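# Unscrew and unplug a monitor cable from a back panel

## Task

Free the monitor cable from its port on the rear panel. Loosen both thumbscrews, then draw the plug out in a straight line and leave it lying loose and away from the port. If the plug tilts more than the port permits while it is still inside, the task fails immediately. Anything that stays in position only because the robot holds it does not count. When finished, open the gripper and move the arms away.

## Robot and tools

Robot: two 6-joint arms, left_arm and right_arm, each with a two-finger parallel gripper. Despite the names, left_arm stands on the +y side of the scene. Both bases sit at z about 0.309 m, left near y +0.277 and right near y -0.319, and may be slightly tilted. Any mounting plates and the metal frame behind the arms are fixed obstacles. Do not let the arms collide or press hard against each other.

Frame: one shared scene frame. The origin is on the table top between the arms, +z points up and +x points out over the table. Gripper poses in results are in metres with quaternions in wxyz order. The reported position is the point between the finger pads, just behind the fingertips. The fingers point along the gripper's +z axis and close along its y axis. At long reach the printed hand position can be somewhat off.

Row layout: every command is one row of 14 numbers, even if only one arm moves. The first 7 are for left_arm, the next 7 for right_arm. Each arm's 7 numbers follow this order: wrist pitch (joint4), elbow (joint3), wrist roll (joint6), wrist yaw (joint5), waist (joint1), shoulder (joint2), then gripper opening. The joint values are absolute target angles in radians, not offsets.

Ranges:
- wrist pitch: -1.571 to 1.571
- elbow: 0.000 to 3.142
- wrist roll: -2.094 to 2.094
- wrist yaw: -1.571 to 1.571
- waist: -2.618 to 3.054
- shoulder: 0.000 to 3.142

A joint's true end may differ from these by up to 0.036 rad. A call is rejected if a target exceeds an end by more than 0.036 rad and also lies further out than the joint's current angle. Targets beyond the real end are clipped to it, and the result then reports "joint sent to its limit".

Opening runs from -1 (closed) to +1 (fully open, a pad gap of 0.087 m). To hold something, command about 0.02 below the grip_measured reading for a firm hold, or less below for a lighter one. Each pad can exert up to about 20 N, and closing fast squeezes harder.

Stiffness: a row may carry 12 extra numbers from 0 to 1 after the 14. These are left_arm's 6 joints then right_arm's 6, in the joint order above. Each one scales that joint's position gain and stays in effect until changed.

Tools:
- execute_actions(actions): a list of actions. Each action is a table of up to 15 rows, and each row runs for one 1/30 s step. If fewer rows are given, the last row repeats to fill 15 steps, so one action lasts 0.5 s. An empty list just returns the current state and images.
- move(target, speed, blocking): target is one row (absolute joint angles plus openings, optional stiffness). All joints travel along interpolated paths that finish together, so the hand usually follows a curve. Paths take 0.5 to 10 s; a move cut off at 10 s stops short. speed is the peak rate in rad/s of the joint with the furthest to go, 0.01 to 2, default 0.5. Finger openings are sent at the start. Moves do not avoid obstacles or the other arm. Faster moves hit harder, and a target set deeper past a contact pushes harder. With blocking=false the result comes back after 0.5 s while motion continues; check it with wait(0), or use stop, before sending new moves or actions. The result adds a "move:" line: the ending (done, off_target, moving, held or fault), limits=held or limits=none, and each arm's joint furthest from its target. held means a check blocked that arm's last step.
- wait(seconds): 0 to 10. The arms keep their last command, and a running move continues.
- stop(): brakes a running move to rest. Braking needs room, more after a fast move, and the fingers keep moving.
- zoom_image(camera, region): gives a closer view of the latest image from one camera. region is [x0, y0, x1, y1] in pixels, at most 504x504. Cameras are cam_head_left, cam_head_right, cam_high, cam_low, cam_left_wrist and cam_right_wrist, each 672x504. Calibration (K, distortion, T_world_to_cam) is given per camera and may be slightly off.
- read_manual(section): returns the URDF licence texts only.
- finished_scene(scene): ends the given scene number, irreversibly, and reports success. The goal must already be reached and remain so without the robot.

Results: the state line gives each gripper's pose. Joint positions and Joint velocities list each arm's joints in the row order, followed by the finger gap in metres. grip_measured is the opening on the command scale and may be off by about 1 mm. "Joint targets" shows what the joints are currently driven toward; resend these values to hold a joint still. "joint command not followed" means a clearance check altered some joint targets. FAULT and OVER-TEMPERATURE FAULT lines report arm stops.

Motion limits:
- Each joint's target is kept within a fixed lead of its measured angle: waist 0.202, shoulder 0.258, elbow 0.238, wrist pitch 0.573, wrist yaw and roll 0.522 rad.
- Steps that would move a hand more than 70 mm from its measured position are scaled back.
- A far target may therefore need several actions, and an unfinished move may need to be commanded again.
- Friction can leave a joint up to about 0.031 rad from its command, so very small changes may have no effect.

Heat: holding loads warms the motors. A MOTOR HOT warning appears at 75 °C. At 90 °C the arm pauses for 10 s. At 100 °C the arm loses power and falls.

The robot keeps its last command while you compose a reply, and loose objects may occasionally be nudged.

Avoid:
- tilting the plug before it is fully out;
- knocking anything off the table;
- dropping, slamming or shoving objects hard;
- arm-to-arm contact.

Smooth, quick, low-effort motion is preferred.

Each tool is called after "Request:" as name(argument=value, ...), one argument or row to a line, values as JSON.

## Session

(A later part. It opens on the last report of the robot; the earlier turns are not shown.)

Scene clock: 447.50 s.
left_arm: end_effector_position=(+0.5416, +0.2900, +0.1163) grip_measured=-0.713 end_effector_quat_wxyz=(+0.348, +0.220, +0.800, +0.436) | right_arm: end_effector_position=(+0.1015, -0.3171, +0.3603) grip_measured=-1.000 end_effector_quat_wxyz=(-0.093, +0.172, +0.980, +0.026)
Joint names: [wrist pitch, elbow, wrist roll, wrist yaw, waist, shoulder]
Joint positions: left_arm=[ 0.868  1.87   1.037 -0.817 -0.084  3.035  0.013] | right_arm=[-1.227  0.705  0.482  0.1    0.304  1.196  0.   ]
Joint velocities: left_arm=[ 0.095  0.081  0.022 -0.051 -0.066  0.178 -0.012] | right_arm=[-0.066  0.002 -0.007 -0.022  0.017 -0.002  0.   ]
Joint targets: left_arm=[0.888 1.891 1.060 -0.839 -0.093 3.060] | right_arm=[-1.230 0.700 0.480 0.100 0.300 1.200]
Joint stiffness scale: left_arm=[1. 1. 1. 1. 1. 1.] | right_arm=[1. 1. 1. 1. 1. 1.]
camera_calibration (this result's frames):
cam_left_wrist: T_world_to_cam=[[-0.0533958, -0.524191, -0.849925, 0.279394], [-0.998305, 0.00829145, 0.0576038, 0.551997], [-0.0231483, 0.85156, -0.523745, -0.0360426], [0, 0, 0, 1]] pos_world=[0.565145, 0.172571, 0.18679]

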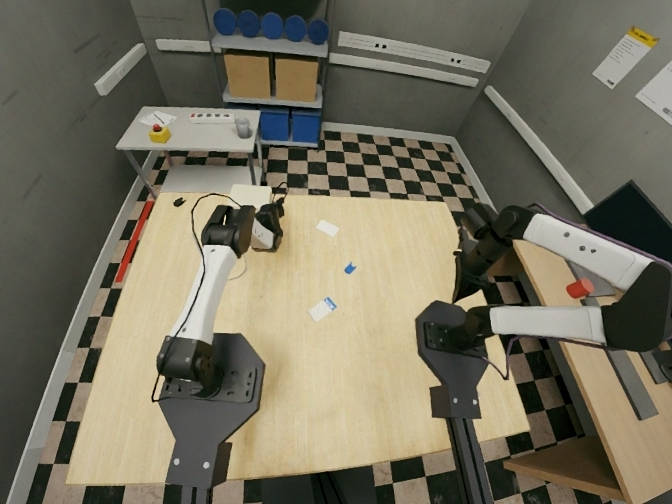

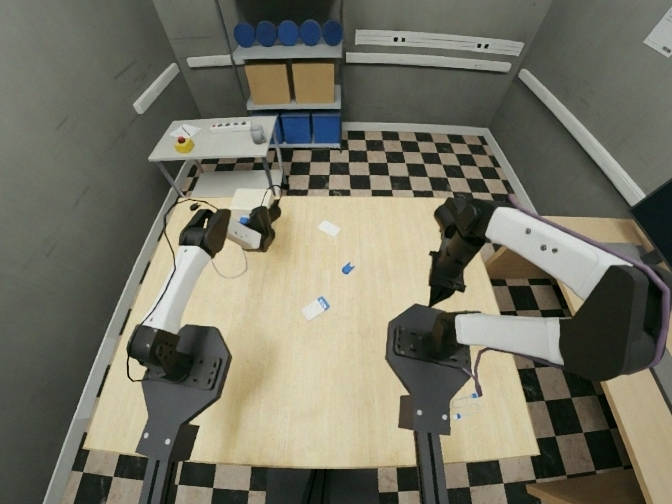

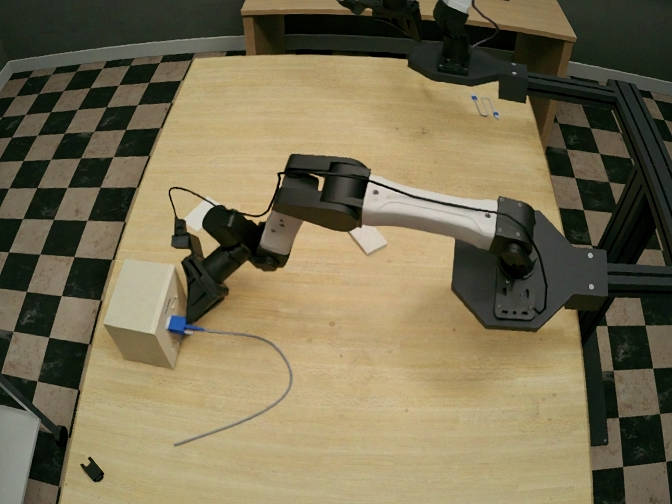

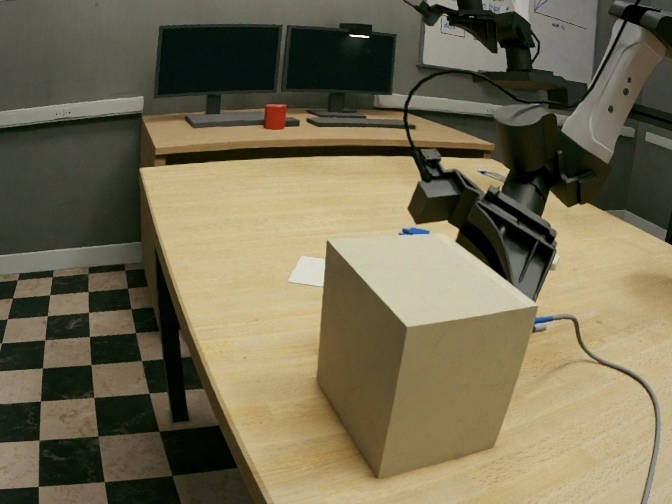

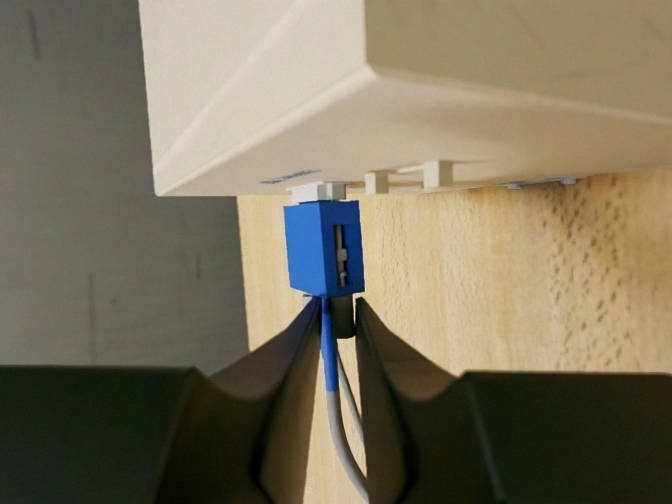

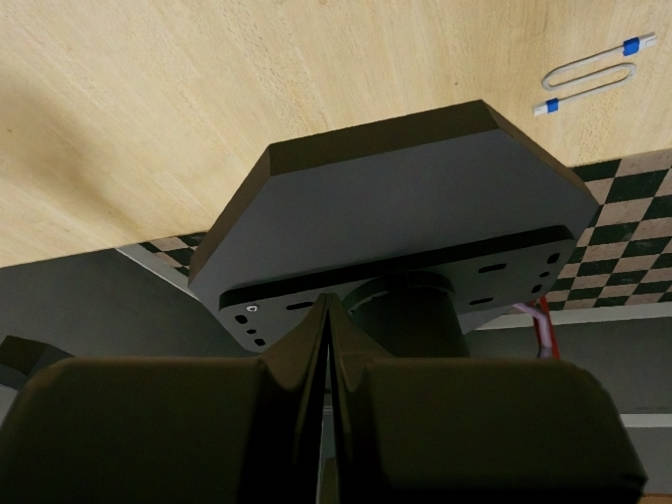

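770°. Repeat.

Request:
execute_actions(
  actions=[
    [[0.885,1.88,1.055,-0.835,-0.09,3.05,-0.79,-1.23,0.7,0.48,0.1,0.3,1.2,-1],[0.885,1.88,1.055,-0.835,-0.09,3.05,-0.83,-1.23,0.7,0.48,0.1,0.3,1.2,-1],[0.885,1.88,1.055,-0.835,-0.09,3.05,-0.85,-1.23,0.7,0.48,0.1,0.3,1.2,-1],[0.885,1.88,1.055,-0.835,-0.09,3.05,-0.9,-1.23,0.7,0.48,0.1,0.3,1.2,-1],[0.765,1.86,0.912,-0.8,-0.08,3.04,-0.9,-1.23,0.7,0.48,0.1,0.3,1.2,-1],[0.765,1.806,0.912,-0.76,-0.071,2.98,-0.9,-1.23,0.7,0.48,0.1,0.3,1.2,-1],[0.765,1.806,0.912,-0.76,-0.071,2.98,-0.9,-1.23,0.7,0.48,0.1,0.3,1.2,-1],[0.765,1.806,0.912,-0.76,-0.071,2.98,-0.9,-1.23,0.7,0.48,0.1,0.3,1.2,-1],[0.765,1.806,0.912,-0.76,-0.071,2.98,-0.9,-1.23,0.7,0.48,0.1,0.3,1.2,-1],[0.765,1.806,0.912,-0.76,-0.071,2.98,-0.9,-1.23,0.7,0.48,0.1,0.3,1.2,-1],[0.765,1.806,0.912,-0.76,-0.071,2.98,-0.9,-1.23,0.7,0.48,0.1,0.3,1.2,-1],[0.687,1.767,0.814,-0.708,-0.058,2.924,-0.9,-1.23,0.7,0.48,0.1,0.3,1.2,-1]],
    [[0.687,1.767,0.814,-0.708,-0.058,2.924,-0.9,-1.23,0.7,0.48,0.1,0.3,1.2,-1],[0.687,1.767,0.814,-0.708,-0.058,2.924,-0.9,-1.23,0.7,0.48,0.1,0.3,1.2,-1],[0.617,1.733,0.726,-0.65,-0.044,2.875,-0.9,-1.23,0.7,0.48,0.1,0.3,1.2,-1],[0.617,1.733,0.726,-0.65,-0.044,2.875,-0.9,-1.23,0.7,0.48,0.1,0.3,1.2,-1],[0.617,1.733,0.726,-0.65,-0.044,2.875,-0.9,-1.23,0.7,0.48,0.1,0.3,1.2,-1],[0.617,1.733,0.726,-0.65,-0.044,2.875,-0.9,-1.23,0.7,0.48,0.1,0.3,1.2,-1],[0.617,1.733,0.726,-0.65,-0.044,2.875,-0.9,-1.23,0.7,0.48,0.1,0.3,1.2,-1],[0.617,1.733,0.726,-0.65,-0.044,2.875,-0.9,-1.23,0.7,0.48,0.1,0.3,1.2,-1],[0.554,1.709,0.647,-0.588,-0.027,2.832,-0.9,-1.23,0.7,0.48,0.1,0.3,1.2,-1]],
    [[0.492,1.692,0.57,-0.52,-0.0047,2.794,-0.9,-1.23,0.7,0.48,0.1,0.3,1.2,-1],[0.492,1.692,0.57,-0.52,-0.0047,2.794,-0.9,-1.23,0.7,0.48,0.1,0.3,1.2,-1],[0.492,1.692,0.57,-0.52,-0.0047,2.794,-0.9,-1.23,0.7,0.48,0.1,0.3,1.2,-1],[0.492,1.692,0.57,-0.52,-0.0047,2.794,-0.9,-1.23,0.7,0.48,0.1,0.3,1.2,-1],[0.492,1.692,0.57,-0.52,-0.0047,2.794,-0.9,-1.23,0.7,0.48,0.1,0.3,1.2,-1],[0.442,1.68,0.503,-0.448,0.0159,2.761,-0.9,-1.23,0.7,0.48,0.1,0.3,1.2,-1],[0.442,1.68,0.503,-0.448,0.0159,2.761,-0.9,-1.23,0.7,0.48,0.1,0.3,1.2,-1],[0.442,1.68,0.503,-0.448,0.0159,2.761,-0.9,-1.23,0.7,0.48,0.1,0.3,1.2,-1],[0.442,1.68,0.503,-0.448,0.0159,2.761,-0.9,-1.23,0.7,0.48,0.1,0.3,1.2,-1],[0.442,1.68,0.503,-0.448,0.0159,2.761,-0.9,-1.23,0.7,0.48,0.1,0.3,1.2,-1],[0.398,1.672,0.443,-0.375,0.038,2.732,-0.9,-1.23,0.7,0.48,0.1,0.3,1.2,-1]],
    [[0.356,1.676,0.387,-0.3,0.0615,2.709,-0.9,-1.23,0.7,0.48,0.1,0.3,1.2,-1],[0.356,1.676,0.387,-0.3,0.0615,2.709,-0.9,-1.23,0.7,0.48,0.1,0.3,1.2,-1],[0.356,1.676,0.387,-0.3,0.0615,2.709,-0.9,-1.23,0.7,0.48,0.1,0.3,1.2,-1],[0.356,1.676,0.387,-0.3,0.0615,2.709,-0.9,-1.23,0.7,0.48,0.1,0.3,1.2,-1],[0.356,1.676,0.387,-0.3,0.0615,2.709,-0.9,-1.23,0.7,0.48,0.1,0.3,1.2,-1],[0.325,1.685,0.348,-0.24,0.0863,2.692,-0.9,-1.23,0.7,0.48,0.1,0.3,1.2,-1],[0.325,1.685,0.348,-0.24,0.0863,2.692,-0.9,-1.23,0.7,0.48,0.1,0.3,1.2,-1],[0.325,1.685,0.348,-0.24,0.0863,2.692,-0.9,-1.23,0.7,0.48,0.1,0.3,1.2,-1],[0.325,1.685,0.348,-0.24,0.0863,2.692,-0.9,-1.23,0.7,0.48,0.1,0.3,1.2,-1],[0.325,1.685,0.348,-0.24,0.0863,2.692,-0.9,-1.23,0.7,0.48,0.1,0.3,1.2,-1],[0.325,1.685,0.348,-0.24,0.0863,2.692,-0.9,-1.23,0.7,0.48,0.1,0.3,1.2,-1],[0.325,1.685,0.348,-0.24,0.0863,2.692,-0.9,-1.23,0.7,0.48,0.1,0.3,1.2,-1],[0.345,1.692,0.36,-0.258,0.078,2.702,-0.78,-1.23,0.7,0.48,0.1,0.3,1.2,-1]],
    [[0.408,1.7,0.44,-0.372,0.044,2.735,-0.77,-1.23,0.7,0.48,0.1,0.3,1.2,-1],[0.408,1.7,0.44,-0.372,0.044,2.735,-0.77,-1.23,0.7,0.48,0.1,0.3,1.2,-1],[0.408,1.7,0.44,-0.372,0.044,2.735,-0.77,-1.23,0.7,0.48,0.1,0.3,1.2,-1],[0.408,1.7,0.44,-0.372,0.044,2.735,-0.77,-1.23,0.7,0.48,0.1,0.3,1.2,-1],[0.408,1.7,0.44,-0.372,0.044,2.735,-0.77,-1.23,0.7,0.48,0.1,0.3,1.2,-1],[0.455,1.709,0.5,-0.445,0.02,2.756,-0.76,-1.23,0.7,0.48,0.1,0.3,1.2,-1],[0.455,1.709,0.5,-0.445,0.02,2.756,-0.76,-1.23,0.7,0.48,0.1,0.3,1.2,-1],[0.455,1.709,0.5,-0.445,0.02,2.756,-0.76,-1.23,0.7,0.48,0.1,0.3,1.2,-1],[0.455,1.709,0.5,-0.445,0.02,2.756,-0.76,-1.23,0.7,0.48,0.1,0.3,1.2,-1],[0.455,1.709,0.5,-0.445,0.02,2.756,-0.76,-1.23,0.7,0.48,0.1,0.3,1.2,-1],[0.506,1.716,0.564,-0.52,-0.004,2.783,-0.75,-1.23,0.7,0.48,0.1,0.3,1.2,-1]],
    [[0.56,1.729,0.633,-0.585,-0.025,2.815,-0.74,-1.23,0.7,0.48,0.1,0.3,1.2,-1],[0.56,1.729,0.633,-0.585,-0.025,2.815,-0.74,-1.23,0.7,0.48,0.1,0.3,1.2,-1],[0.56,1.729,0.633,-0.585,-0.025,2.815,-0.74,-1.23,0.7,0.48,0.1,0.3,1.2,-1],[0.56,1.729,0.633,-0.585,-0.025,2.815,-0.74,-1.23,0.7,0.48,0.1,0.3,1.2,-1],[0.56,1.729,0.633,-0.585,-0.025,2.815,-0.74,-1.23,0.7,0.48,0.1,0.3,1.2,-1],[0.619,1.745,0.71,-0.645,-0.042,2.853,-0.72,-1.23,0.7,0.48,0.1,0.3,1.2,-1],[0.619,1.745,0.71,-0.645,-0.042,2.853,-0.72,-1.23,0.7,0.48,0.1,0.3,1.2,-1],[0.619,1.745,0.71,-0.645,-0.042,2.853,-0.72,-1.23,0.7,0.48,0.1,0.3,1.2,-1],[0.619,1.745,0.71,-0.645,-0.042,2.853,-0.72,-1.23,0.7,0.48,0.1,0.3,1.2,-1],[0.619,1.745,0.71,-0.645,-0.042,2.853,-0.72,-1.23,0.7,0.48,0.1,0.3,1.2,-1],[0.685,1.77,0.795,-0.705,-0.059,2.895,-0.7,-1.23,0.7,0.48,0.1,0.3,1.2,-1]],
    [[0.758,1.803,0.889,-0.76,-0.0736,2.945,-0.7,-1.23,0.7,0.48,0.1,0.3,1.2,-1],[0.758,1.803,0.889,-0.76,-0.0736,2.945,-0.7,-1.23,0.7,0.48,0.1,0.3,1.2,-1],[0.758,1.803,0.889,-0.76,-0.0736,2.945,-0.7,-1.23,0.7,0.48,0.1,0.3,1.2,-1],[0.758,1.803,0.889,-0.76,-0.0736,2.945,-0.7,-1.23,0.7,0.48,0.1,0.3,1.2,-1],[0.758,1.803,0.889,-0.76,-0.0736,2.945,-0.7,-1.23,0.7,0.48,0.1,0.3,1.2,-1],[0.838,1.843,0.995,-0.812,-0.084,3.0,-0.7,-1.23,0.7,0.48,0.1,0.3,1.2,-1],[0.838,1.843,0.995,-0.812,-0.084,3.0,-0.7,-1.23,0.7,0.48,0.1,0.3,1.2,-1],[0.838,1.843,0.995,-0.812,-0.084,3.0,-0.7,-1.23,0.7,0.48,0.1,0.3,1.2,-1],[0.838,1.843,0.995,-0.812,-0.084,3.0,-0.7,-1.23,0.7,0.48,0.1,0.3,1.2,-1],[0.838,1.843,0.995,-0.812,-0.084,3.0,-0.7,-1.23,0.7,0.48,0.1,0.3,1.2,-1],[0.925,1.875,1.11,-0.855,-0.09,3.04,-0.7,-1.23,0.7,0.48,0.1,0.3,1.2,-1],[0.925,1.875,1.11,-0.855,-0.09,3.04,-0.7,-1.23,0.7,0.48,0.1,0.3,1.2,-1],[0.925,1.891,1.11,-0.855,-0.093,3.06,-0.7,-1.23,0.7,0.48,0.1,0.3,1.2,-1],[0.925,1.891,1.11,-0.855,-0.093,3.06,-0.7,-1.23,0.7,0.48,0.1,0.3,1.2,-1],[0.888,1.891,1.06,-0.839,-0.093,3.06,-0.72,-1.23,0.7,0.48,0.1,0.3,1.2,-1]],
  ],
)

Scene clock: 454.20 s.
left_arm: end_effector_position=(+0.5417, +0.2901, +0.1166) grip_measured=-0.713 end_effector_quat_wxyz=(+0.348, +0.220, +0.800, +0.437) | right_arm: end_effector_position=(+0.1015, -0.3171, +0.3603) grip_measured=-1.000 end_effector_quat_wxyz=(-0.093, +0.172, +0.980, +0.026)
Joint names: [wrist pitch, elbow, wrist roll, wrist yaw, waist, shoulder]
Joint positions: left_arm=[ 0.868  1.87   1.038 -0.818 -0.084  3.035  0.013] | right_arm=[-1.227  0.705  0.482  0.1    0.304  1.196  0.   ]
Joint velocities: left_arm=[ 0.066  0.1    0.095 -0.037 -0.071  0.159 -0.012] | right_arm=[ 0.051  0.012  0.022 -0.037  0.012  0.007  0.   ]
Joint targets: left_arm=[0.888 1.891 1.060 -0.839 -0.093 3.060] | right_arm=[-1.230 0.700 0.480 0.100 0.300 1.200]
Joint stiffness scale: left_arm=[1. 1. 1. 1. 1. 1.] | right_arm=[1. 1. 1. 1. 1. 1.]
camera_calibration (this result's frames):
cam_left_wrist: T_world_to_cam=[[-0.0527985, -0.523957, -0.850107, 0.279319], [-0.998336, 0.00792087, 0.0571227, 0.552257], [-0.0231962, 0.851708, -0.523503, -0.0360048], [0, 0, 0, 1]] pos_world=[0.56525, 0.172642, 0.187056]

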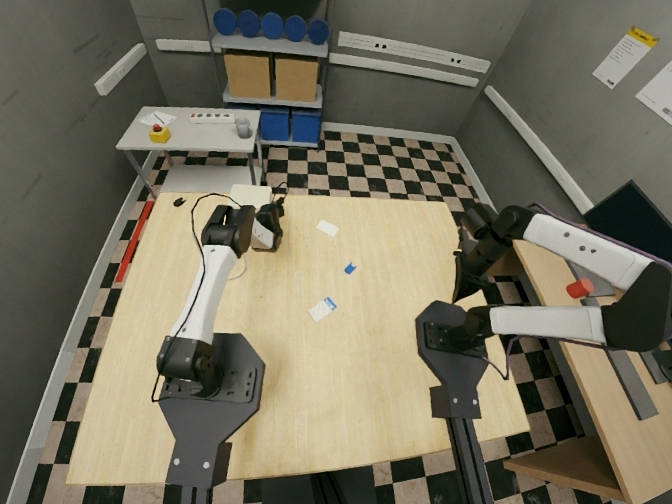

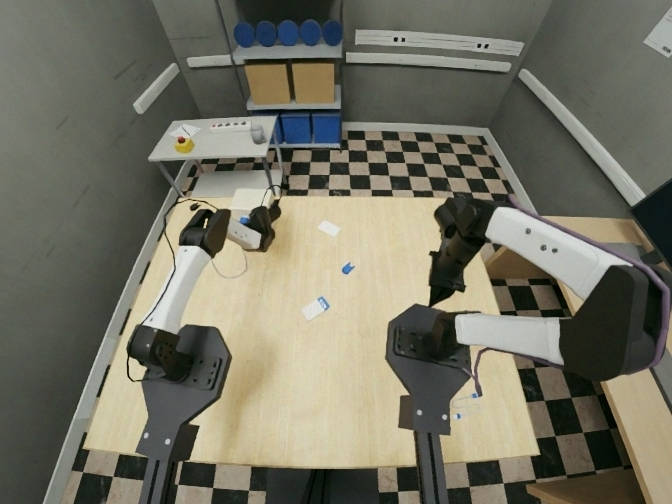

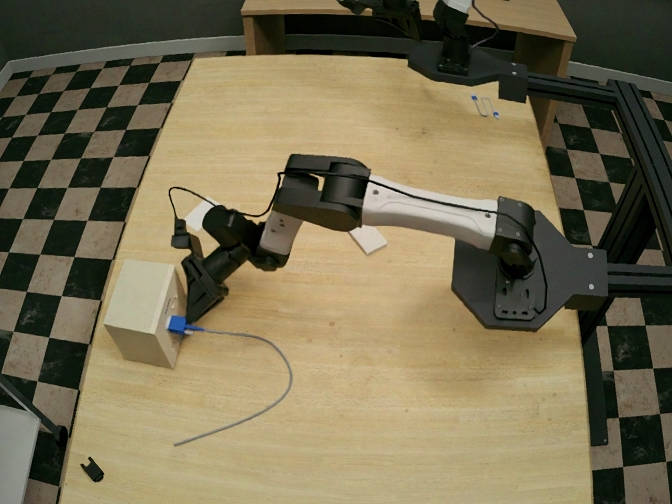

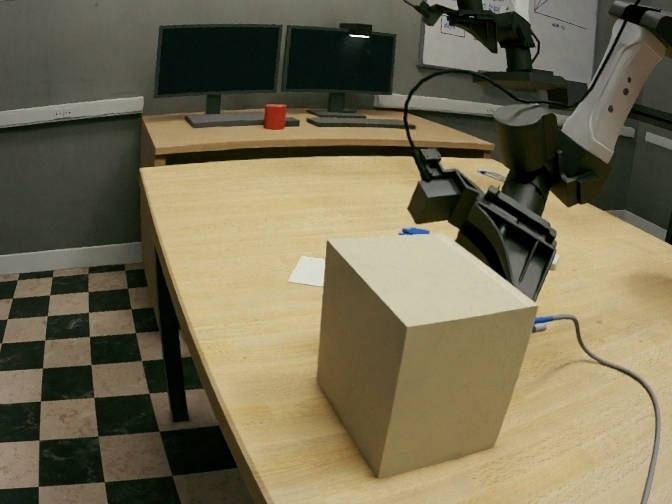

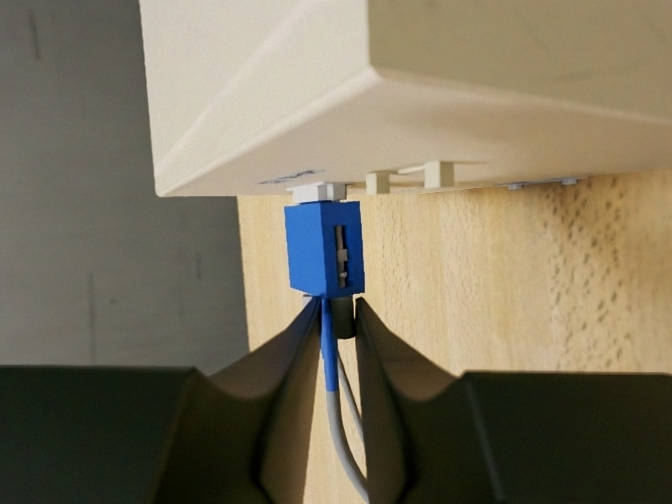

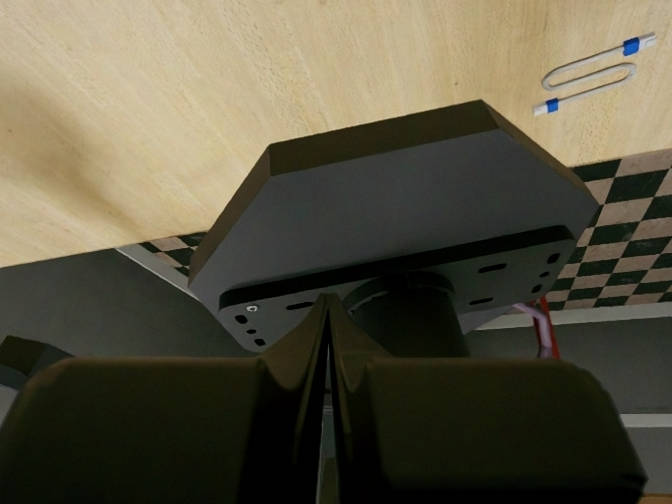

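815°. Repeat.

Request:
execute_actions(
  actions=[
    [[0.885,1.88,1.055,-0.835,-0.09,3.05,-0.79,-1.23,0.7,0.48,0.1,0.3,1.2,-1],[0.885,1.88,1.055,-0.835,-0.09,3.05,-0.83,-1.23,0.7,0.48,0.1,0.3,1.2,-1],[0.885,1.88,1.055,-0.835,-0.09,3.05,-0.85,-1.23,0.7,0.48,0.1,0.3,1.2,-1],[0.885,1.88,1.055,-0.835,-0.09,3.05,-0.9,-1.23,0.7,0.48,0.1,0.3,1.2,-1],[0.765,1.86,0.912,-0.8,-0.08,3.04,-0.9,-1.23,0.7,0.48,0.1,0.3,1.2,-1],[0.765,1.806,0.912,-0.76,-0.071,2.98,-0.9,-1.23,0.7,0.48,0.1,0.3,1.2,-1],[0.765,1.806,0.912,-0.76,-0.071,2.98,-0.9,-1.23,0.7,0.48,0.1,0.3,1.2,-1],[0.765,1.806,0.912,-0.76,-0.071,2.98,-0.9,-1.23,0.7,0.48,0.1,0.3,1.2,-1],[0.765,1.806,0.912,-0.76,-0.071,2.98,-0.9,-1.23,0.7,0.48,0.1,0.3,1.2,-1],[0.765,1.806,0.912,-0.76,-0.071,2.98,-0.9,-1.23,0.7,0.48,0.1,0.3,1.2,-1],[0.765,1.806,0.912,-0.76,-0.071,2.98,-0.9,-1.23,0.7,0.48,0.1,0.3,1.2,-1],[0.687,1.767,0.814,-0.708,-0.058,2.924,-0.9,-1.23,0.7,0.48,0.1,0.3,1.2,-1]],
    [[0.687,1.767,0.814,-0.708,-0.058,2.924,-0.9,-1.23,0.7,0.48,0.1,0.3,1.2,-1],[0.687,1.767,0.814,-0.708,-0.058,2.924,-0.9,-1.23,0.7,0.48,0.1,0.3,1.2,-1],[0.617,1.733,0.726,-0.65,-0.044,2.875,-0.9,-1.23,0.7,0.48,0.1,0.3,1.2,-1],[0.617,1.733,0.726,-0.65,-0.044,2.875,-0.9,-1.23,0.7,0.48,0.1,0.3,1.2,-1],[0.617,1.733,0.726,-0.65,-0.044,2.875,-0.9,-1.23,0.7,0.48,0.1,0.3,1.2,-1],[0.617,1.733,0.726,-0.65,-0.044,2.875,-0.9,-1.23,0.7,0.48,0.1,0.3,1.2,-1],[0.617,1.733,0.726,-0.65,-0.044,2.875,-0.9,-1.23,0.7,0.48,0.1,0.3,1.2,-1],[0.617,1.733,0.726,-0.65,-0.044,2.875,-0.9,-1.23,0.7,0.48,0.1,0.3,1.2,-1],[0.554,1.709,0.647,-0.588,-0.027,2.832,-0.9,-1.23,0.7,0.48,0.1,0.3,1.2,-1]],
    [[0.492,1.692,0.57,-0.52,-0.0047,2.794,-0.9,-1.23,0.7,0.48,0.1,0.3,1.2,-1],[0.492,1.692,0.57,-0.52,-0.0047,2.794,-0.9,-1.23,0.7,0.48,0.1,0.3,1.2,-1],[0.492,1.692,0.57,-0.52,-0.0047,2.794,-0.9,-1.23,0.7,0.48,0.1,0.3,1.2,-1],[0.492,1.692,0.57,-0.52,-0.0047,2.794,-0.9,-1.23,0.7,0.48,0.1,0.3,1.2,-1],[0.492,1.692,0.57,-0.52,-0.0047,2.794,-0.9,-1.23,0.7,0.48,0.1,0.3,1.2,-1],[0.442,1.68,0.503,-0.448,0.0159,2.761,-0.9,-1.23,0.7,0.48,0.1,0.3,1.2,-1],[0.442,1.68,0.503,-0.448,0.0159,2.761,-0.9,-1.23,0.7,0.48,0.1,0.3,1.2,-1],[0.442,1.68,0.503,-0.448,0.0159,2.761,-0.9,-1.23,0.7,0.48,0.1,0.3,1.2,-1],[0.442,1.68,0.503,-0.448,0.0159,2.761,-0.9,-1.23,0.7,0.48,0.1,0.3,1.2,-1],[0.442,1.68,0.503,-0.448,0.0159,2.761,-0.9,-1.23,0.7,0.48,0.1,0.3,1.2,-1],[0.398,1.672,0.443,-0.375,0.038,2.732,-0.9,-1.23,0.7,0.48,0.1,0.3,1.2,-1]],
    [[0.356,1.676,0.387,-0.3,0.0615,2.709,-0.9,-1.23,0.7,0.48,0.1,0.3,1.2,-1],[0.356,1.676,0.387,-0.3,0.0615,2.709,-0.9,-1.23,0.7,0.48,0.1,0.3,1.2,-1],[0.356,1.676,0.387,-0.3,0.0615,2.709,-0.9,-1.23,0.7,0.48,0.1,0.3,1.2,-1],[0.356,1.676,0.387,-0.3,0.0615,2.709,-0.9,-1.23,0.7,0.48,0.1,0.3,1.2,-1],[0.356,1.676,0.387,-0.3,0.0615,2.709,-0.9,-1.23,0.7,0.48,0.1,0.3,1.2,-1],[0.325,1.685,0.348,-0.24,0.0863,2.692,-0.9,-1.23,0.7,0.48,0.1,0.3,1.2,-1],[0.325,1.685,0.348,-0.24,0.0863,2.692,-0.9,-1.23,0.7,0.48,0.1,0.3,1.2,-1],[0.325,1.685,0.348,-0.24,0.0863,2.692,-0.9,-1.23,0.7,0.48,0.1,0.3,1.2,-1],[0.325,1.685,0.348,-0.24,0.0863,2.692,-0.9,-1.23,0.7,0.48,0.1,0.3,1.2,-1],[0.325,1.685,0.348,-0.24,0.0863,2.692,-0.9,-1.23,0.7,0.48,0.1,0.3,1.2,-1],[0.325,1.685,0.348,-0.24,0.0863,2.692,-0.9,-1.23,0.7,0.48,0.1,0.3,1.2,-1],[0.325,1.685,0.348,-0.24,0.0863,2.692,-0.9,-1.23,0.7,0.48,0.1,0.3,1.2,-1],[0.345,1.692,0.36,-0.258,0.078,2.702,-0.78,-1.23,0.7,0.48,0.1,0.3,1.2,-1]],
    [[0.408,1.7,0.44,-0.372,0.044,2.735,-0.77,-1.23,0.7,0.48,0.1,0.3,1.2,-1],[0.408,1.7,0.44,-0.372,0.044,2.735,-0.77,-1.23,0.7,0.48,0.1,0.3,1.2,-1],[0.408,1.7,0.44,-0.372,0.044,2.735,-0.77,-1.23,0.7,0.48,0.1,0.3,1.2,-1],[0.408,1.7,0.44,-0.372,0.044,2.735,-0.77,-1.23,0.7,0.48,0.1,0.3,1.2,-1],[0.408,1.7,0.44,-0.372,0.044,2.735,-0.77,-1.23,0.7,0.48,0.1,0.3,1.2,-1],[0.455,1.709,0.5,-0.445,0.02,2.756,-0.76,-1.23,0.7,0.48,0.1,0.3,1.2,-1],[0.455,1.709,0.5,-0.445,0.02,2.756,-0.76,-1.23,0.7,0.48,0.1,0.3,1.2,-1],[0.455,1.709,0.5,-0.445,0.02,2.756,-0.76,-1.23,0.7,0.48,0.1,0.3,1.2,-1],[0.455,1.709,0.5,-0.445,0.02,2.756,-0.76,-1.23,0.7,0.48,0.1,0.3,1.2,-1],[0.455,1.709,0.5,-0.445,0.02,2.756,-0.76,-1.23,0.7,0.48,0.1,0.3,1.2,-1],[0.506,1.716,0.564,-0.52,-0.004,2.783,-0.75,-1.23,0.7,0.48,0.1,0.3,1.2,-1]],
    [[0.56,1.729,0.633,-0.585,-0.025,2.815,-0.74,-1.23,0.7,0.48,0.1,0.3,1.2,-1],[0.56,1.729,0.633,-0.585,-0.025,2.815,-0.74,-1.23,0.7,0.48,0.1,0.3,1.2,-1],[0.56,1.729,0.633,-0.585,-0.025,2.815,-0.74,-1.23,0.7,0.48,0.1,0.3,1.2,-1],[0.56,1.729,0.633,-0.585,-0.025,2.815,-0.74,-1.23,0.7,0.48,0.1,0.3,1.2,-1],[0.56,1.729,0.633,-0.585,-0.025,2.815,-0.74,-1.23,0.7,0.48,0.1,0.3,1.2,-1],[0.619,1.745,0.71,-0.645,-0.042,2.853,-0.72,-1.23,0.7,0.48,0.1,0.3,1.2,-1],[0.619,1.745,0.71,-0.645,-0.042,2.853,-0.72,-1.23,0.7,0.48,0.1,0.3,1.2,-1],[0.619,1.745,0.71,-0.645,-0.042,2.853,-0.72,-1.23,0.7,0.48,0.1,0.3,1.2,-1],[0.619,1.745,0.71,-0.645,-0.042,2.853,-0.72,-1.23,0.7,0.48,0.1,0.3,1.2,-1],[0.619,1.745,0.71,-0.645,-0.042,2.853,-0.72,-1.23,0.7,0.48,0.1,0.3,1.2,-1],[0.685,1.77,0.795,-0.705,-0.059,2.895,-0.7,-1.23,0.7,0.48,0.1,0.3,1.2,-1]],
    [[0.758,1.803,0.889,-0.76,-0.0736,2.945,-0.7,-1.23,0.7,0.48,0.1,0.3,1.2,-1],[0.758,1.803,0.889,-0.76,-0.0736,2.945,-0.7,-1.23,0.7,0.48,0.1,0.3,1.2,-1],[0.758,1.803,0.889,-0.76,-0.0736,2.945,-0.7,-1.23,0.7,0.48,0.1,0.3,1.2,-1],[0.758,1.803,0.889,-0.76,-0.0736,2.945,-0.7,-1.23,0.7,0.48,0.1,0.3,1.2,-1],[0.758,1.803,0.889,-0.76,-0.0736,2.945,-0.7,-1.23,0.7,0.48,0.1,0.3,1.2,-1],[0.838,1.843,0.995,-0.812,-0.084,3.0,-0.7,-1.23,0.7,0.48,0.1,0.3,1.2,-1],[0.838,1.843,0.995,-0.812,-0.084,3.0,-0.7,-1.23,0.7,0.48,0.1,0.3,1.2,-1],[0.838,1.843,0.995,-0.812,-0.084,3.0,-0.7,-1.23,0.7,0.48,0.1,0.3,1.2,-1],[0.838,1.843,0.995,-0.812,-0.084,3.0,-0.7,-1.23,0.7,0.48,0.1,0.3,1.2,-1],[0.838,1.843,0.995,-0.812,-0.084,3.0,-0.7,-1.23,0.7,0.48,0.1,0.3,1.2,-1],[0.925,1.875,1.11,-0.855,-0.09,3.04,-0.7,-1.23,0.7,0.48,0.1,0.3,1.2,-1],[0.925,1.875,1.11,-0.855,-0.09,3.04,-0.7,-1.23,0.7,0.48,0.1,0.3,1.2,-1],[0.925,1.891,1.11,-0.855,-0.093,3.06,-0.7,-1.23,0.7,0.48,0.1,0.3,1.2,-1],[0.925,1.891,1.11,-0.855,-0.093,3.06,-0.7,-1.23,0.7,0.48,0.1,0.3,1.2,-1],[0.888,1.891,1.06,-0.839,-0.093,3.06,-0.72,-1.23,0.7,0.48,0.1,0.3,1.2,-1]],
  ],
)

Request:
zoom_image(
  camera="cam_left_wrist",
  region=[260, 170, 420, 350],
)

Scene clock: 461.23 s.
left_arm: end_effector_position=(+0.5416, +0.2903, +0.1163) grip_measured=-0.713 end_effector_quat_wxyz=(+0.347, +0.220, +0.800, +0.437) | right_arm: end_effector_position=(+0.1015, -0.3171, +0.3603) grip_measured=-1.000 end_effector_quat_wxyz=(-0.093, +0.172, +0.980, +0.026)
Joint names: [wrist pitch, elbow, wrist roll, wrist yaw, waist, shoulder]
Joint positions: left_arm=[ 0.868  1.87   1.038 -0.818 -0.084  3.035  0.013] | right_arm=[-1.227  0.705  0.482  0.1    0.304  1.196  0.   ]
Joint velocities: left_arm=[ 0.081  0.11   0.066 -0.051 -0.042  0.178 -0.012] | right_arm=[-0.051  0.007 -0.066  0.051  0.017 -0.007  0.   ]
Joint targets: left_arm=[0.888 1.891 1.060 -0.839 -0.093 3.060] | right_arm=[-1.230 0.700 0.480 0.100 0.300 1.200]
Joint stiffness scale: left_arm=[1. 1. 1. 1. 1. 1.] | right_arm=[1. 1. 1. 1. 1. 1.]
camera_calibration (this result's frames):
cam_left_wrist: T_world_to_cam=[[-0.0530127, -0.523885, -0.850138, 0.279309], [-0.998313, 0.0076158, 0.0575594, 0.552165], [-0.0236801, 0.851755, -0.523405, -0.0360756], [0, 0, 0, 1]] pos_world=[0.565186, 0.172848, 0.186787]

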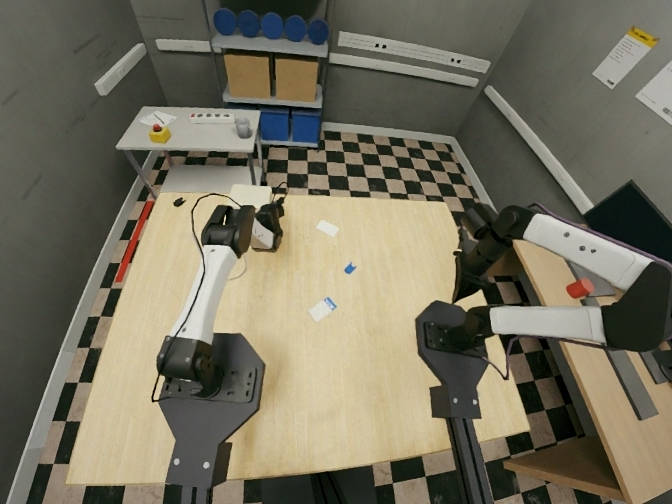

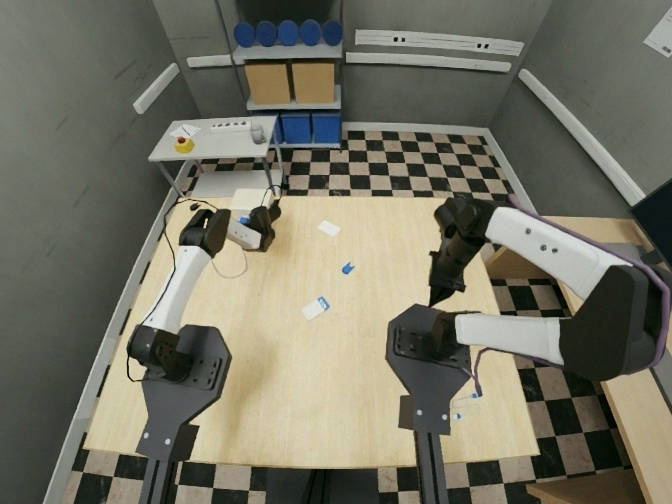

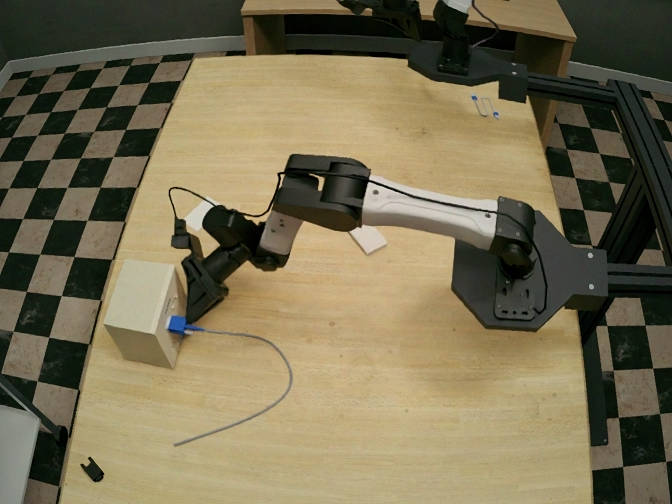

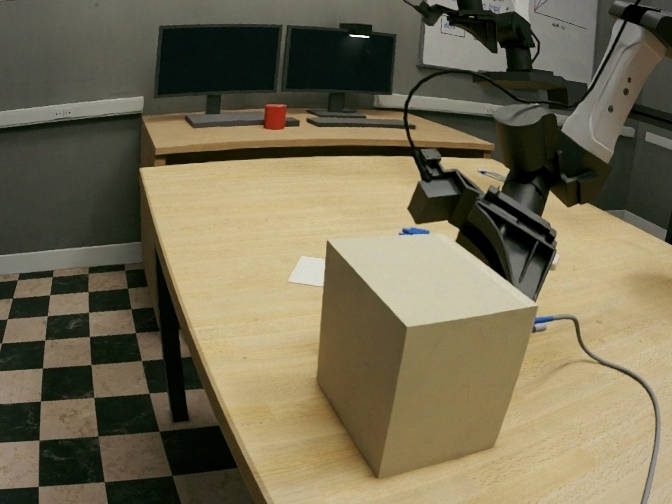

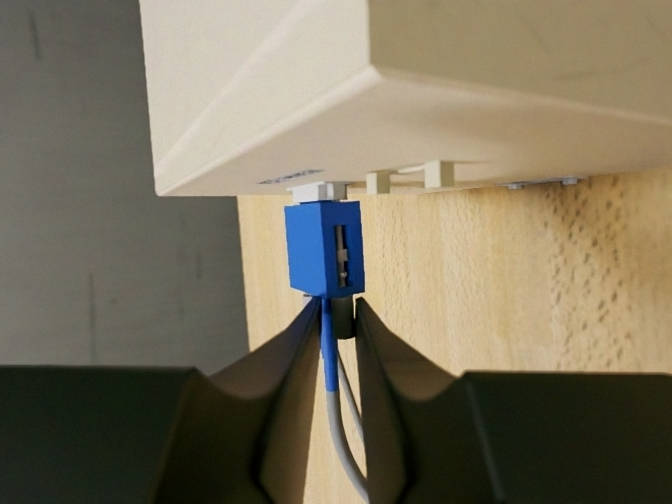

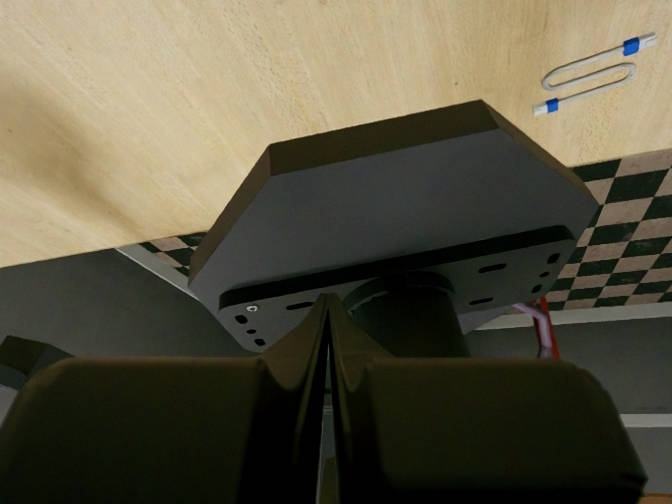

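Region (260, 170, 420, 350) of cam_left_wrist's 672x504 image, scaled by 2.800, with more detail than that image has.

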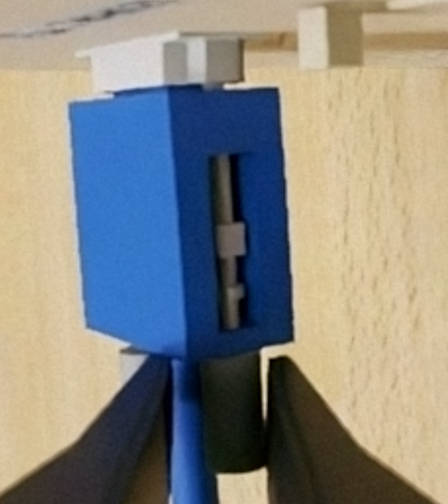

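Request:
execute_actions(
  actions=[],
)

Scene clock: 463.07 s.
left_arm: end_effector_position=(+0.5396, +0.2900, +0.1151) grip_measured=-0.720 end_effector_quat_wxyz=(+0.345, +0.222, +0.798, +0.442) | right_arm: end_effector_position=(+0.1015, -0.3171, +0.3603) grip_measured=-1.000 end_effector_quat_wxyz=(-0.093, +0.172, +0.980, +0.026)
Joint names: [wrist pitch, elbow, wrist roll, wrist yaw, waist, shoulder]
Joint positions: left_arm=[ 0.883  1.873  1.053 -0.828 -0.087  3.045  0.012] | right_arm=[-1.227  0.705  0.482  0.1    0.304  1.196  0.   ]
Joint velocities: left_arm=[-0.007 -0.002  0.037 -0.066  0.007 -0.022 -0.001] | right_arm=[-0.022  0.002 -0.007 -0.022 -0.002  0.012  0.   ]
Joint targets: left_arm=[0.888 1.891 1.060 -0.839 -0.093 3.060] | right_arm=[-1.230 0.700 0.480 0.100 0.300 1.200]
Joint stiffness scale: left_arm=[1. 1. 1. 1. 1. 1.] | right_arm=[1. 1. 1. 1. 1. 1.]
camera_calibration (this result's frames):
cam_left_wrist: T_world_to_cam=[[-0.0534923, -0.51229, -0.857145, 0.275724], [-0.998204, 0.00426437, 0.0597468, 0.550853], [-0.0269525, 0.858802, -0.511599, -0.0381561], [0, 0, 0, 1]] pos_world=[0.563585, 0.17167, 0.183903]

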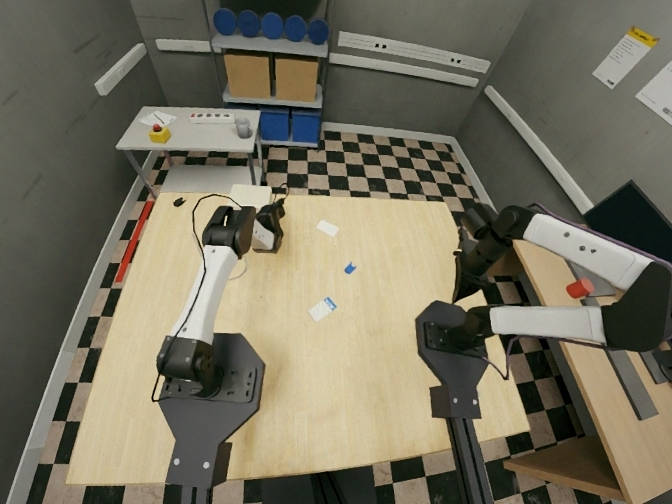

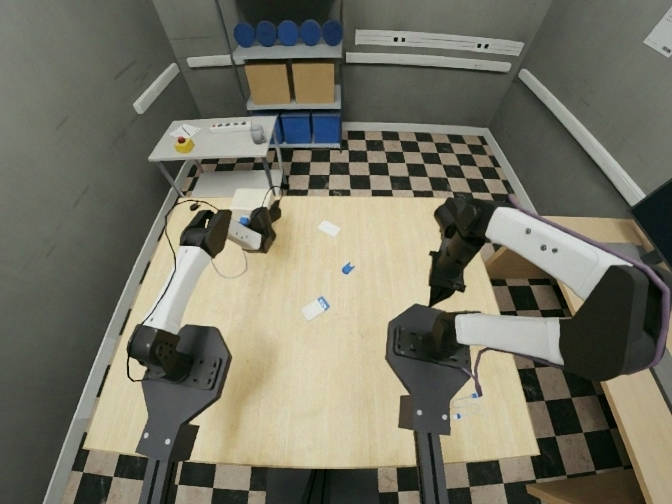

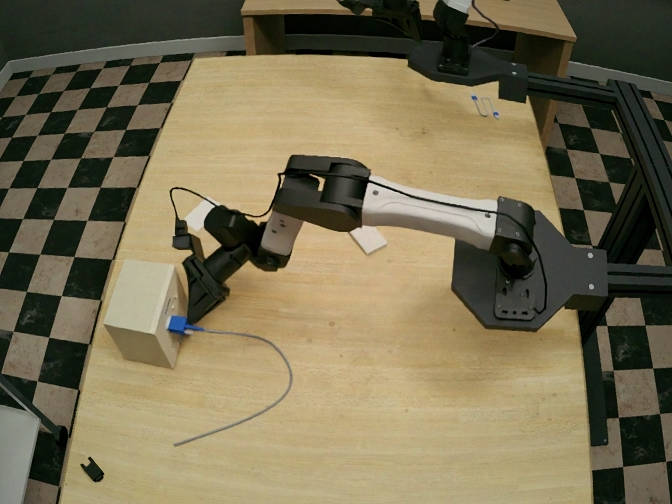

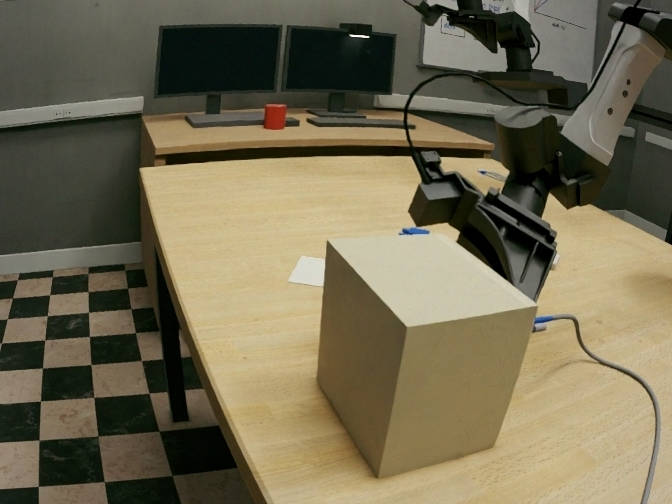

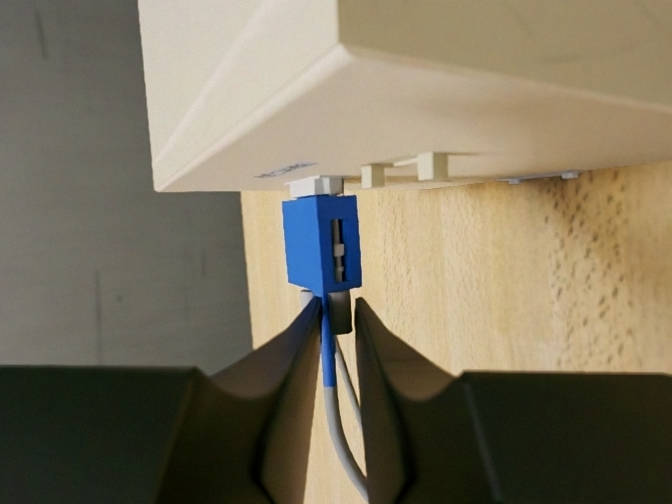

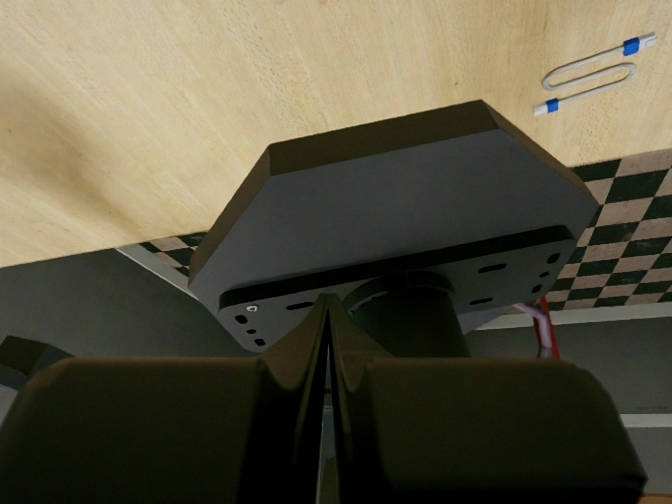

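Run a cycle.

Request:
execute_actions(
  actions=[
    [[0.885,1.88,1.055,-0.835,-0.09,3.05,-0.79,-1.23,0.7,0.48,0.1,0.3,1.2,-1],[0.885,1.88,1.055,-0.835,-0.09,3.05,-0.83,-1.23,0.7,0.48,0.1,0.3,1.2,-1],[0.885,1.88,1.055,-0.835,-0.09,3.05,-0.85,-1.23,0.7,0.48,0.1,0.3,1.2,-1],[0.885,1.88,1.055,-0.835,-0.09,3.05,-0.9,-1.23,0.7,0.48,0.1,0.3,1.2,-1],[0.765,1.86,0.912,-0.8,-0.08,3.04,-0.9,-1.23,0.7,0.48,0.1,0.3,1.2,-1],[0.765,1.806,0.912,-0.76,-0.071,2.98,-0.9,-1.23,0.7,0.48,0.1,0.3,1.2,-1],[0.765,1.806,0.912,-0.76,-0.071,2.98,-0.9,-1.23,0.7,0.48,0.1,0.3,1.2,-1],[0.765,1.806,0.912,-0.76,-0.071,2.98,-0.9,-1.23,0.7,0.48,0.1,0.3,1.2,-1],[0.765,1.806,0.912,-0.76,-0.071,2.98,-0.9,-1.23,0.7,0.48,0.1,0.3,1.2,-1],[0.765,1.806,0.912,-0.76,-0.071,2.98,-0.9,-1.23,0.7,0.48,0.1,0.3,1.2,-1],[0.765,1.806,0.912,-0.76,-0.071,2.98,-0.9,-1.23,0.7,0.48,0.1,0.3,1.2,-1],[0.687,1.767,0.814,-0.708,-0.058,2.924,-0.9,-1.23,0.7,0.48,0.1,0.3,1.2,-1]],
    [[0.687,1.767,0.814,-0.708,-0.058,2.924,-0.9,-1.23,0.7,0.48,0.1,0.3,1.2,-1],[0.687,1.767,0.814,-0.708,-0.058,2.924,-0.9,-1.23,0.7,0.48,0.1,0.3,1.2,-1],[0.617,1.733,0.726,-0.65,-0.044,2.875,-0.9,-1.23,0.7,0.48,0.1,0.3,1.2,-1],[0.617,1.733,0.726,-0.65,-0.044,2.875,-0.9,-1.23,0.7,0.48,0.1,0.3,1.2,-1],[0.617,1.733,0.726,-0.65,-0.044,2.875,-0.9,-1.23,0.7,0.48,0.1,0.3,1.2,-1],[0.617,1.733,0.726,-0.65,-0.044,2.875,-0.9,-1.23,0.7,0.48,0.1,0.3,1.2,-1],[0.617,1.733,0.726,-0.65,-0.044,2.875,-0.9,-1.23,0.7,0.48,0.1,0.3,1.2,-1],[0.617,1.733,0.726,-0.65,-0.044,2.875,-0.9,-1.23,0.7,0.48,0.1,0.3,1.2,-1],[0.554,1.709,0.647,-0.588,-0.027,2.832,-0.9,-1.23,0.7,0.48,0.1,0.3,1.2,-1]],
    [[0.492,1.692,0.57,-0.52,-0.0047,2.794,-0.9,-1.23,0.7,0.48,0.1,0.3,1.2,-1],[0.492,1.692,0.57,-0.52,-0.0047,2.794,-0.9,-1.23,0.7,0.48,0.1,0.3,1.2,-1],[0.492,1.692,0.57,-0.52,-0.0047,2.794,-0.9,-1.23,0.7,0.48,0.1,0.3,1.2,-1],[0.492,1.692,0.57,-0.52,-0.0047,2.794,-0.9,-1.23,0.7,0.48,0.1,0.3,1.2,-1],[0.492,1.692,0.57,-0.52,-0.0047,2.794,-0.9,-1.23,0.7,0.48,0.1,0.3,1.2,-1],[0.442,1.68,0.503,-0.448,0.0159,2.761,-0.9,-1.23,0.7,0.48,0.1,0.3,1.2,-1],[0.442,1.68,0.503,-0.448,0.0159,2.761,-0.9,-1.23,0.7,0.48,0.1,0.3,1.2,-1],[0.442,1.68,0.503,-0.448,0.0159,2.761,-0.9,-1.23,0.7,0.48,0.1,0.3,1.2,-1],[0.442,1.68,0.503,-0.448,0.0159,2.761,-0.9,-1.23,0.7,0.48,0.1,0.3,1.2,-1],[0.442,1.68,0.503,-0.448,0.0159,2.761,-0.9,-1.23,0.7,0.48,0.1,0.3,1.2,-1],[0.398,1.672,0.443,-0.375,0.038,2.732,-0.9,-1.23,0.7,0.48,0.1,0.3,1.2,-1]],
    [[0.356,1.676,0.387,-0.3,0.0615,2.709,-0.9,-1.23,0.7,0.48,0.1,0.3,1.2,-1],[0.356,1.676,0.387,-0.3,0.0615,2.709,-0.9,-1.23,0.7,0.48,0.1,0.3,1.2,-1],[0.356,1.676,0.387,-0.3,0.0615,2.709,-0.9,-1.23,0.7,0.48,0.1,0.3,1.2,-1],[0.356,1.676,0.387,-0.3,0.0615,2.709,-0.9,-1.23,0.7,0.48,0.1,0.3,1.2,-1],[0.356,1.676,0.387,-0.3,0.0615,2.709,-0.9,-1.23,0.7,0.48,0.1,0.3,1.2,-1],[0.325,1.685,0.348,-0.24,0.0863,2.692,-0.9,-1.23,0.7,0.48,0.1,0.3,1.2,-1],[0.325,1.685,0.348,-0.24,0.0863,2.692,-0.9,-1.23,0.7,0.48,0.1,0.3,1.2,-1],[0.325,1.685,0.348,-0.24,0.0863,2.692,-0.9,-1.23,0.7,0.48,0.1,0.3,1.2,-1],[0.325,1.685,0.348,-0.24,0.0863,2.692,-0.9,-1.23,0.7,0.48,0.1,0.3,1.2,-1],[0.325,1.685,0.348,-0.24,0.0863,2.692,-0.9,-1.23,0.7,0.48,0.1,0.3,1.2,-1],[0.325,1.685,0.348,-0.24,0.0863,2.692,-0.9,-1.23,0.7,0.48,0.1,0.3,1.2,-1],[0.325,1.685,0.348,-0.24,0.0863,2.692,-0.9,-1.23,0.7,0.48,0.1,0.3,1.2,-1],[0.345,1.692,0.36,-0.258,0.078,2.702,-0.78,-1.23,0.7,0.48,0.1,0.3,1.2,-1]],
    [[0.408,1.7,0.44,-0.372,0.044,2.735,-0.77,-1.23,0.7,0.48,0.1,0.3,1.2,-1],[0.408,1.7,0.44,-0.372,0.044,2.735,-0.77,-1.23,0.7,0.48,0.1,0.3,1.2,-1],[0.408,1.7,0.44,-0.372,0.044,2.735,-0.77,-1.23,0.7,0.48,0.1,0.3,1.2,-1],[0.408,1.7,0.44,-0.372,0.044,2.735,-0.77,-1.23,0.7,0.48,0.1,0.3,1.2,-1],[0.408,1.7,0.44,-0.372,0.044,2.735,-0.77,-1.23,0.7,0.48,0.1,0.3,1.2,-1],[0.455,1.709,0.5,-0.445,0.02,2.756,-0.76,-1.23,0.7,0.48,0.1,0.3,1.2,-1],[0.455,1.709,0.5,-0.445,0.02,2.756,-0.76,-1.23,0.7,0.48,0.1,0.3,1.2,-1],[0.455,1.709,0.5,-0.445,0.02,2.756,-0.76,-1.23,0.7,0.48,0.1,0.3,1.2,-1],[0.455,1.709,0.5,-0.445,0.02,2.756,-0.76,-1.23,0.7,0.48,0.1,0.3,1.2,-1],[0.455,1.709,0.5,-0.445,0.02,2.756,-0.76,-1.23,0.7,0.48,0.1,0.3,1.2,-1],[0.506,1.716,0.564,-0.52,-0.004,2.783,-0.75,-1.23,0.7,0.48,0.1,0.3,1.2,-1]],
    [[0.56,1.729,0.633,-0.585,-0.025,2.815,-0.74,-1.23,0.7,0.48,0.1,0.3,1.2,-1],[0.56,1.729,0.633,-0.585,-0.025,2.815,-0.74,-1.23,0.7,0.48,0.1,0.3,1.2,-1],[0.56,1.729,0.633,-0.585,-0.025,2.815,-0.74,-1.23,0.7,0.48,0.1,0.3,1.2,-1],[0.56,1.729,0.633,-0.585,-0.025,2.815,-0.74,-1.23,0.7,0.48,0.1,0.3,1.2,-1],[0.56,1.729,0.633,-0.585,-0.025,2.815,-0.74,-1.23,0.7,0.48,0.1,0.3,1.2,-1],[0.619,1.745,0.71,-0.645,-0.042,2.853,-0.72,-1.23,0.7,0.48,0.1,0.3,1.2,-1],[0.619,1.745,0.71,-0.645,-0.042,2.853,-0.72,-1.23,0.7,0.48,0.1,0.3,1.2,-1],[0.619,1.745,0.71,-0.645,-0.042,2.853,-0.72,-1.23,0.7,0.48,0.1,0.3,1.2,-1],[0.619,1.745,0.71,-0.645,-0.042,2.853,-0.72,-1.23,0.7,0.48,0.1,0.3,1.2,-1],[0.619,1.745,0.71,-0.645,-0.042,2.853,-0.72,-1.23,0.7,0.48,0.1,0.3,1.2,-1],[0.685,1.77,0.795,-0.705,-0.059,2.895,-0.7,-1.23,0.7,0.48,0.1,0.3,1.2,-1]],
    [[0.758,1.803,0.889,-0.76,-0.0736,2.945,-0.7,-1.23,0.7,0.48,0.1,0.3,1.2,-1],[0.758,1.803,0.889,-0.76,-0.0736,2.945,-0.7,-1.23,0.7,0.48,0.1,0.3,1.2,-1],[0.758,1.803,0.889,-0.76,-0.0736,2.945,-0.7,-1.23,0.7,0.48,0.1,0.3,1.2,-1],[0.758,1.803,0.889,-0.76,-0.0736,2.945,-0.7,-1.23,0.7,0.48,0.1,0.3,1.2,-1],[0.758,1.803,0.889,-0.76,-0.0736,2.945,-0.7,-1.23,0.7,0.48,0.1,0.3,1.2,-1],[0.838,1.843,0.995,-0.812,-0.084,3.0,-0.7,-1.23,0.7,0.48,0.1,0.3,1.2,-1],[0.838,1.843,0.995,-0.812,-0.084,3.0,-0.7,-1.23,0.7,0.48,0.1,0.3,1.2,-1],[0.838,1.843,0.995,-0.812,-0.084,3.0,-0.7,-1.23,0.7,0.48,0.1,0.3,1.2,-1],[0.838,1.843,0.995,-0.812,-0.084,3.0,-0.7,-1.23,0.7,0.48,0.1,0.3,1.2,-1],[0.838,1.843,0.995,-0.812,-0.084,3.0,-0.7,-1.23,0.7,0.48,0.1,0.3,1.2,-1],[0.925,1.875,1.11,-0.855,-0.09,3.04,-0.7,-1.23,0.7,0.48,0.1,0.3,1.2,-1],[0.925,1.875,1.11,-0.855,-0.09,3.04,-0.7,-1.23,0.7,0.48,0.1,0.3,1.2,-1],[0.925,1.891,1.11,-0.855,-0.093,3.06,-0.7,-1.23,0.7,0.48,0.1,0.3,1.2,-1],[0.925,1.891,1.11,-0.855,-0.093,3.06,-0.7,-1.23,0.7,0.48,0.1,0.3,1.2,-1],[0.888,1.891,1.06,-0.839,-0.093,3.06,-0.72,-1.23,0.7,0.48,0.1,0.3,1.2,-1]],
  ],
)

Scene clock: 470.73 s.
left_arm: end_effector_position=(+0.5417, +0.2901, +0.1166) grip_measured=-0.713 end_effector_quat_wxyz=(+0.348, +0.220, +0.800, +0.437) | right_arm: end_effector_position=(+0.1015, -0.3171, +0.3603) grip_measured=-1.000 end_effector_quat_wxyz=(-0.093, +0.172, +0.980, +0.026)
Joint names: [wrist pitch, elbow, wrist roll, wrist yaw, waist, shoulder]
Joint positions: left_arm=[ 0.868  1.87   1.038 -0.818 -0.084  3.035  0.013] | right_arm=[-1.227  0.705  0.482  0.1    0.304  1.196  0.   ]
Joint velocities: left_arm=[ 0.066  0.09   0.066 -0.095 -0.056  0.144 -0.012] | right_arm=[-0.007 -0.002 -0.022 -0.037 -0.002 -0.002  0.   ]
Joint targets: left_arm=[0.888 1.891 1.060 -0.839 -0.093 3.060] | right_arm=[-1.230 0.700 0.480 0.100 0.300 1.200]
Joint stiffness scale: left_arm=[1. 1. 1. 1. 1. 1.] | right_arm=[1. 1. 1. 1. 1. 1.]
camera_calibration (this result's frames):
cam_left_wrist: T_world_to_cam=[[-0.0526526, -0.523853, -0.85018, 0.279252], [-0.998336, 0.00756282, 0.0571681, 0.552308], [-0.0235179, 0.851775, -0.523379, -0.0358997], [0, 0, 0, 1]] pos_world=[0.565248, 0.172688, 0.187051]

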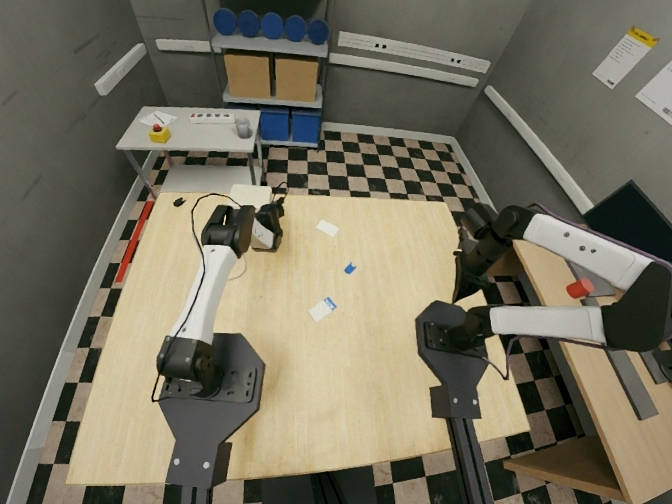

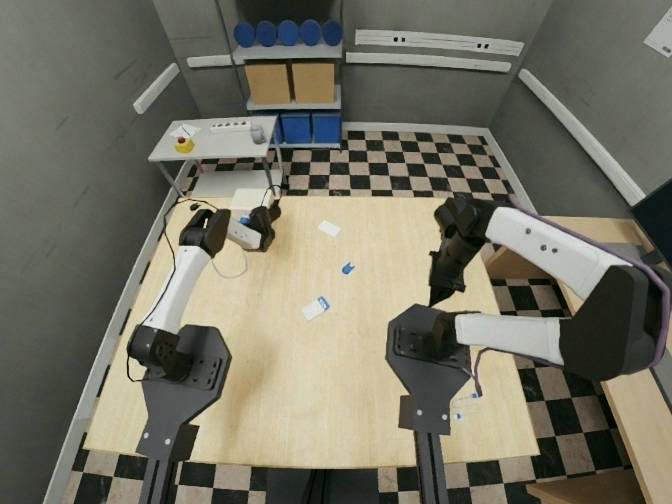

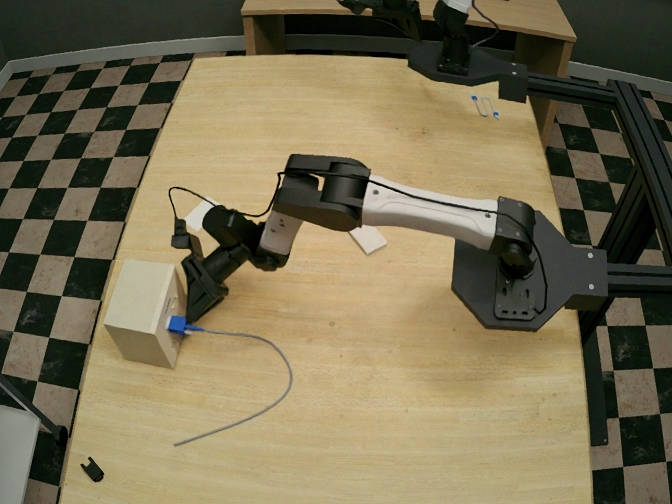

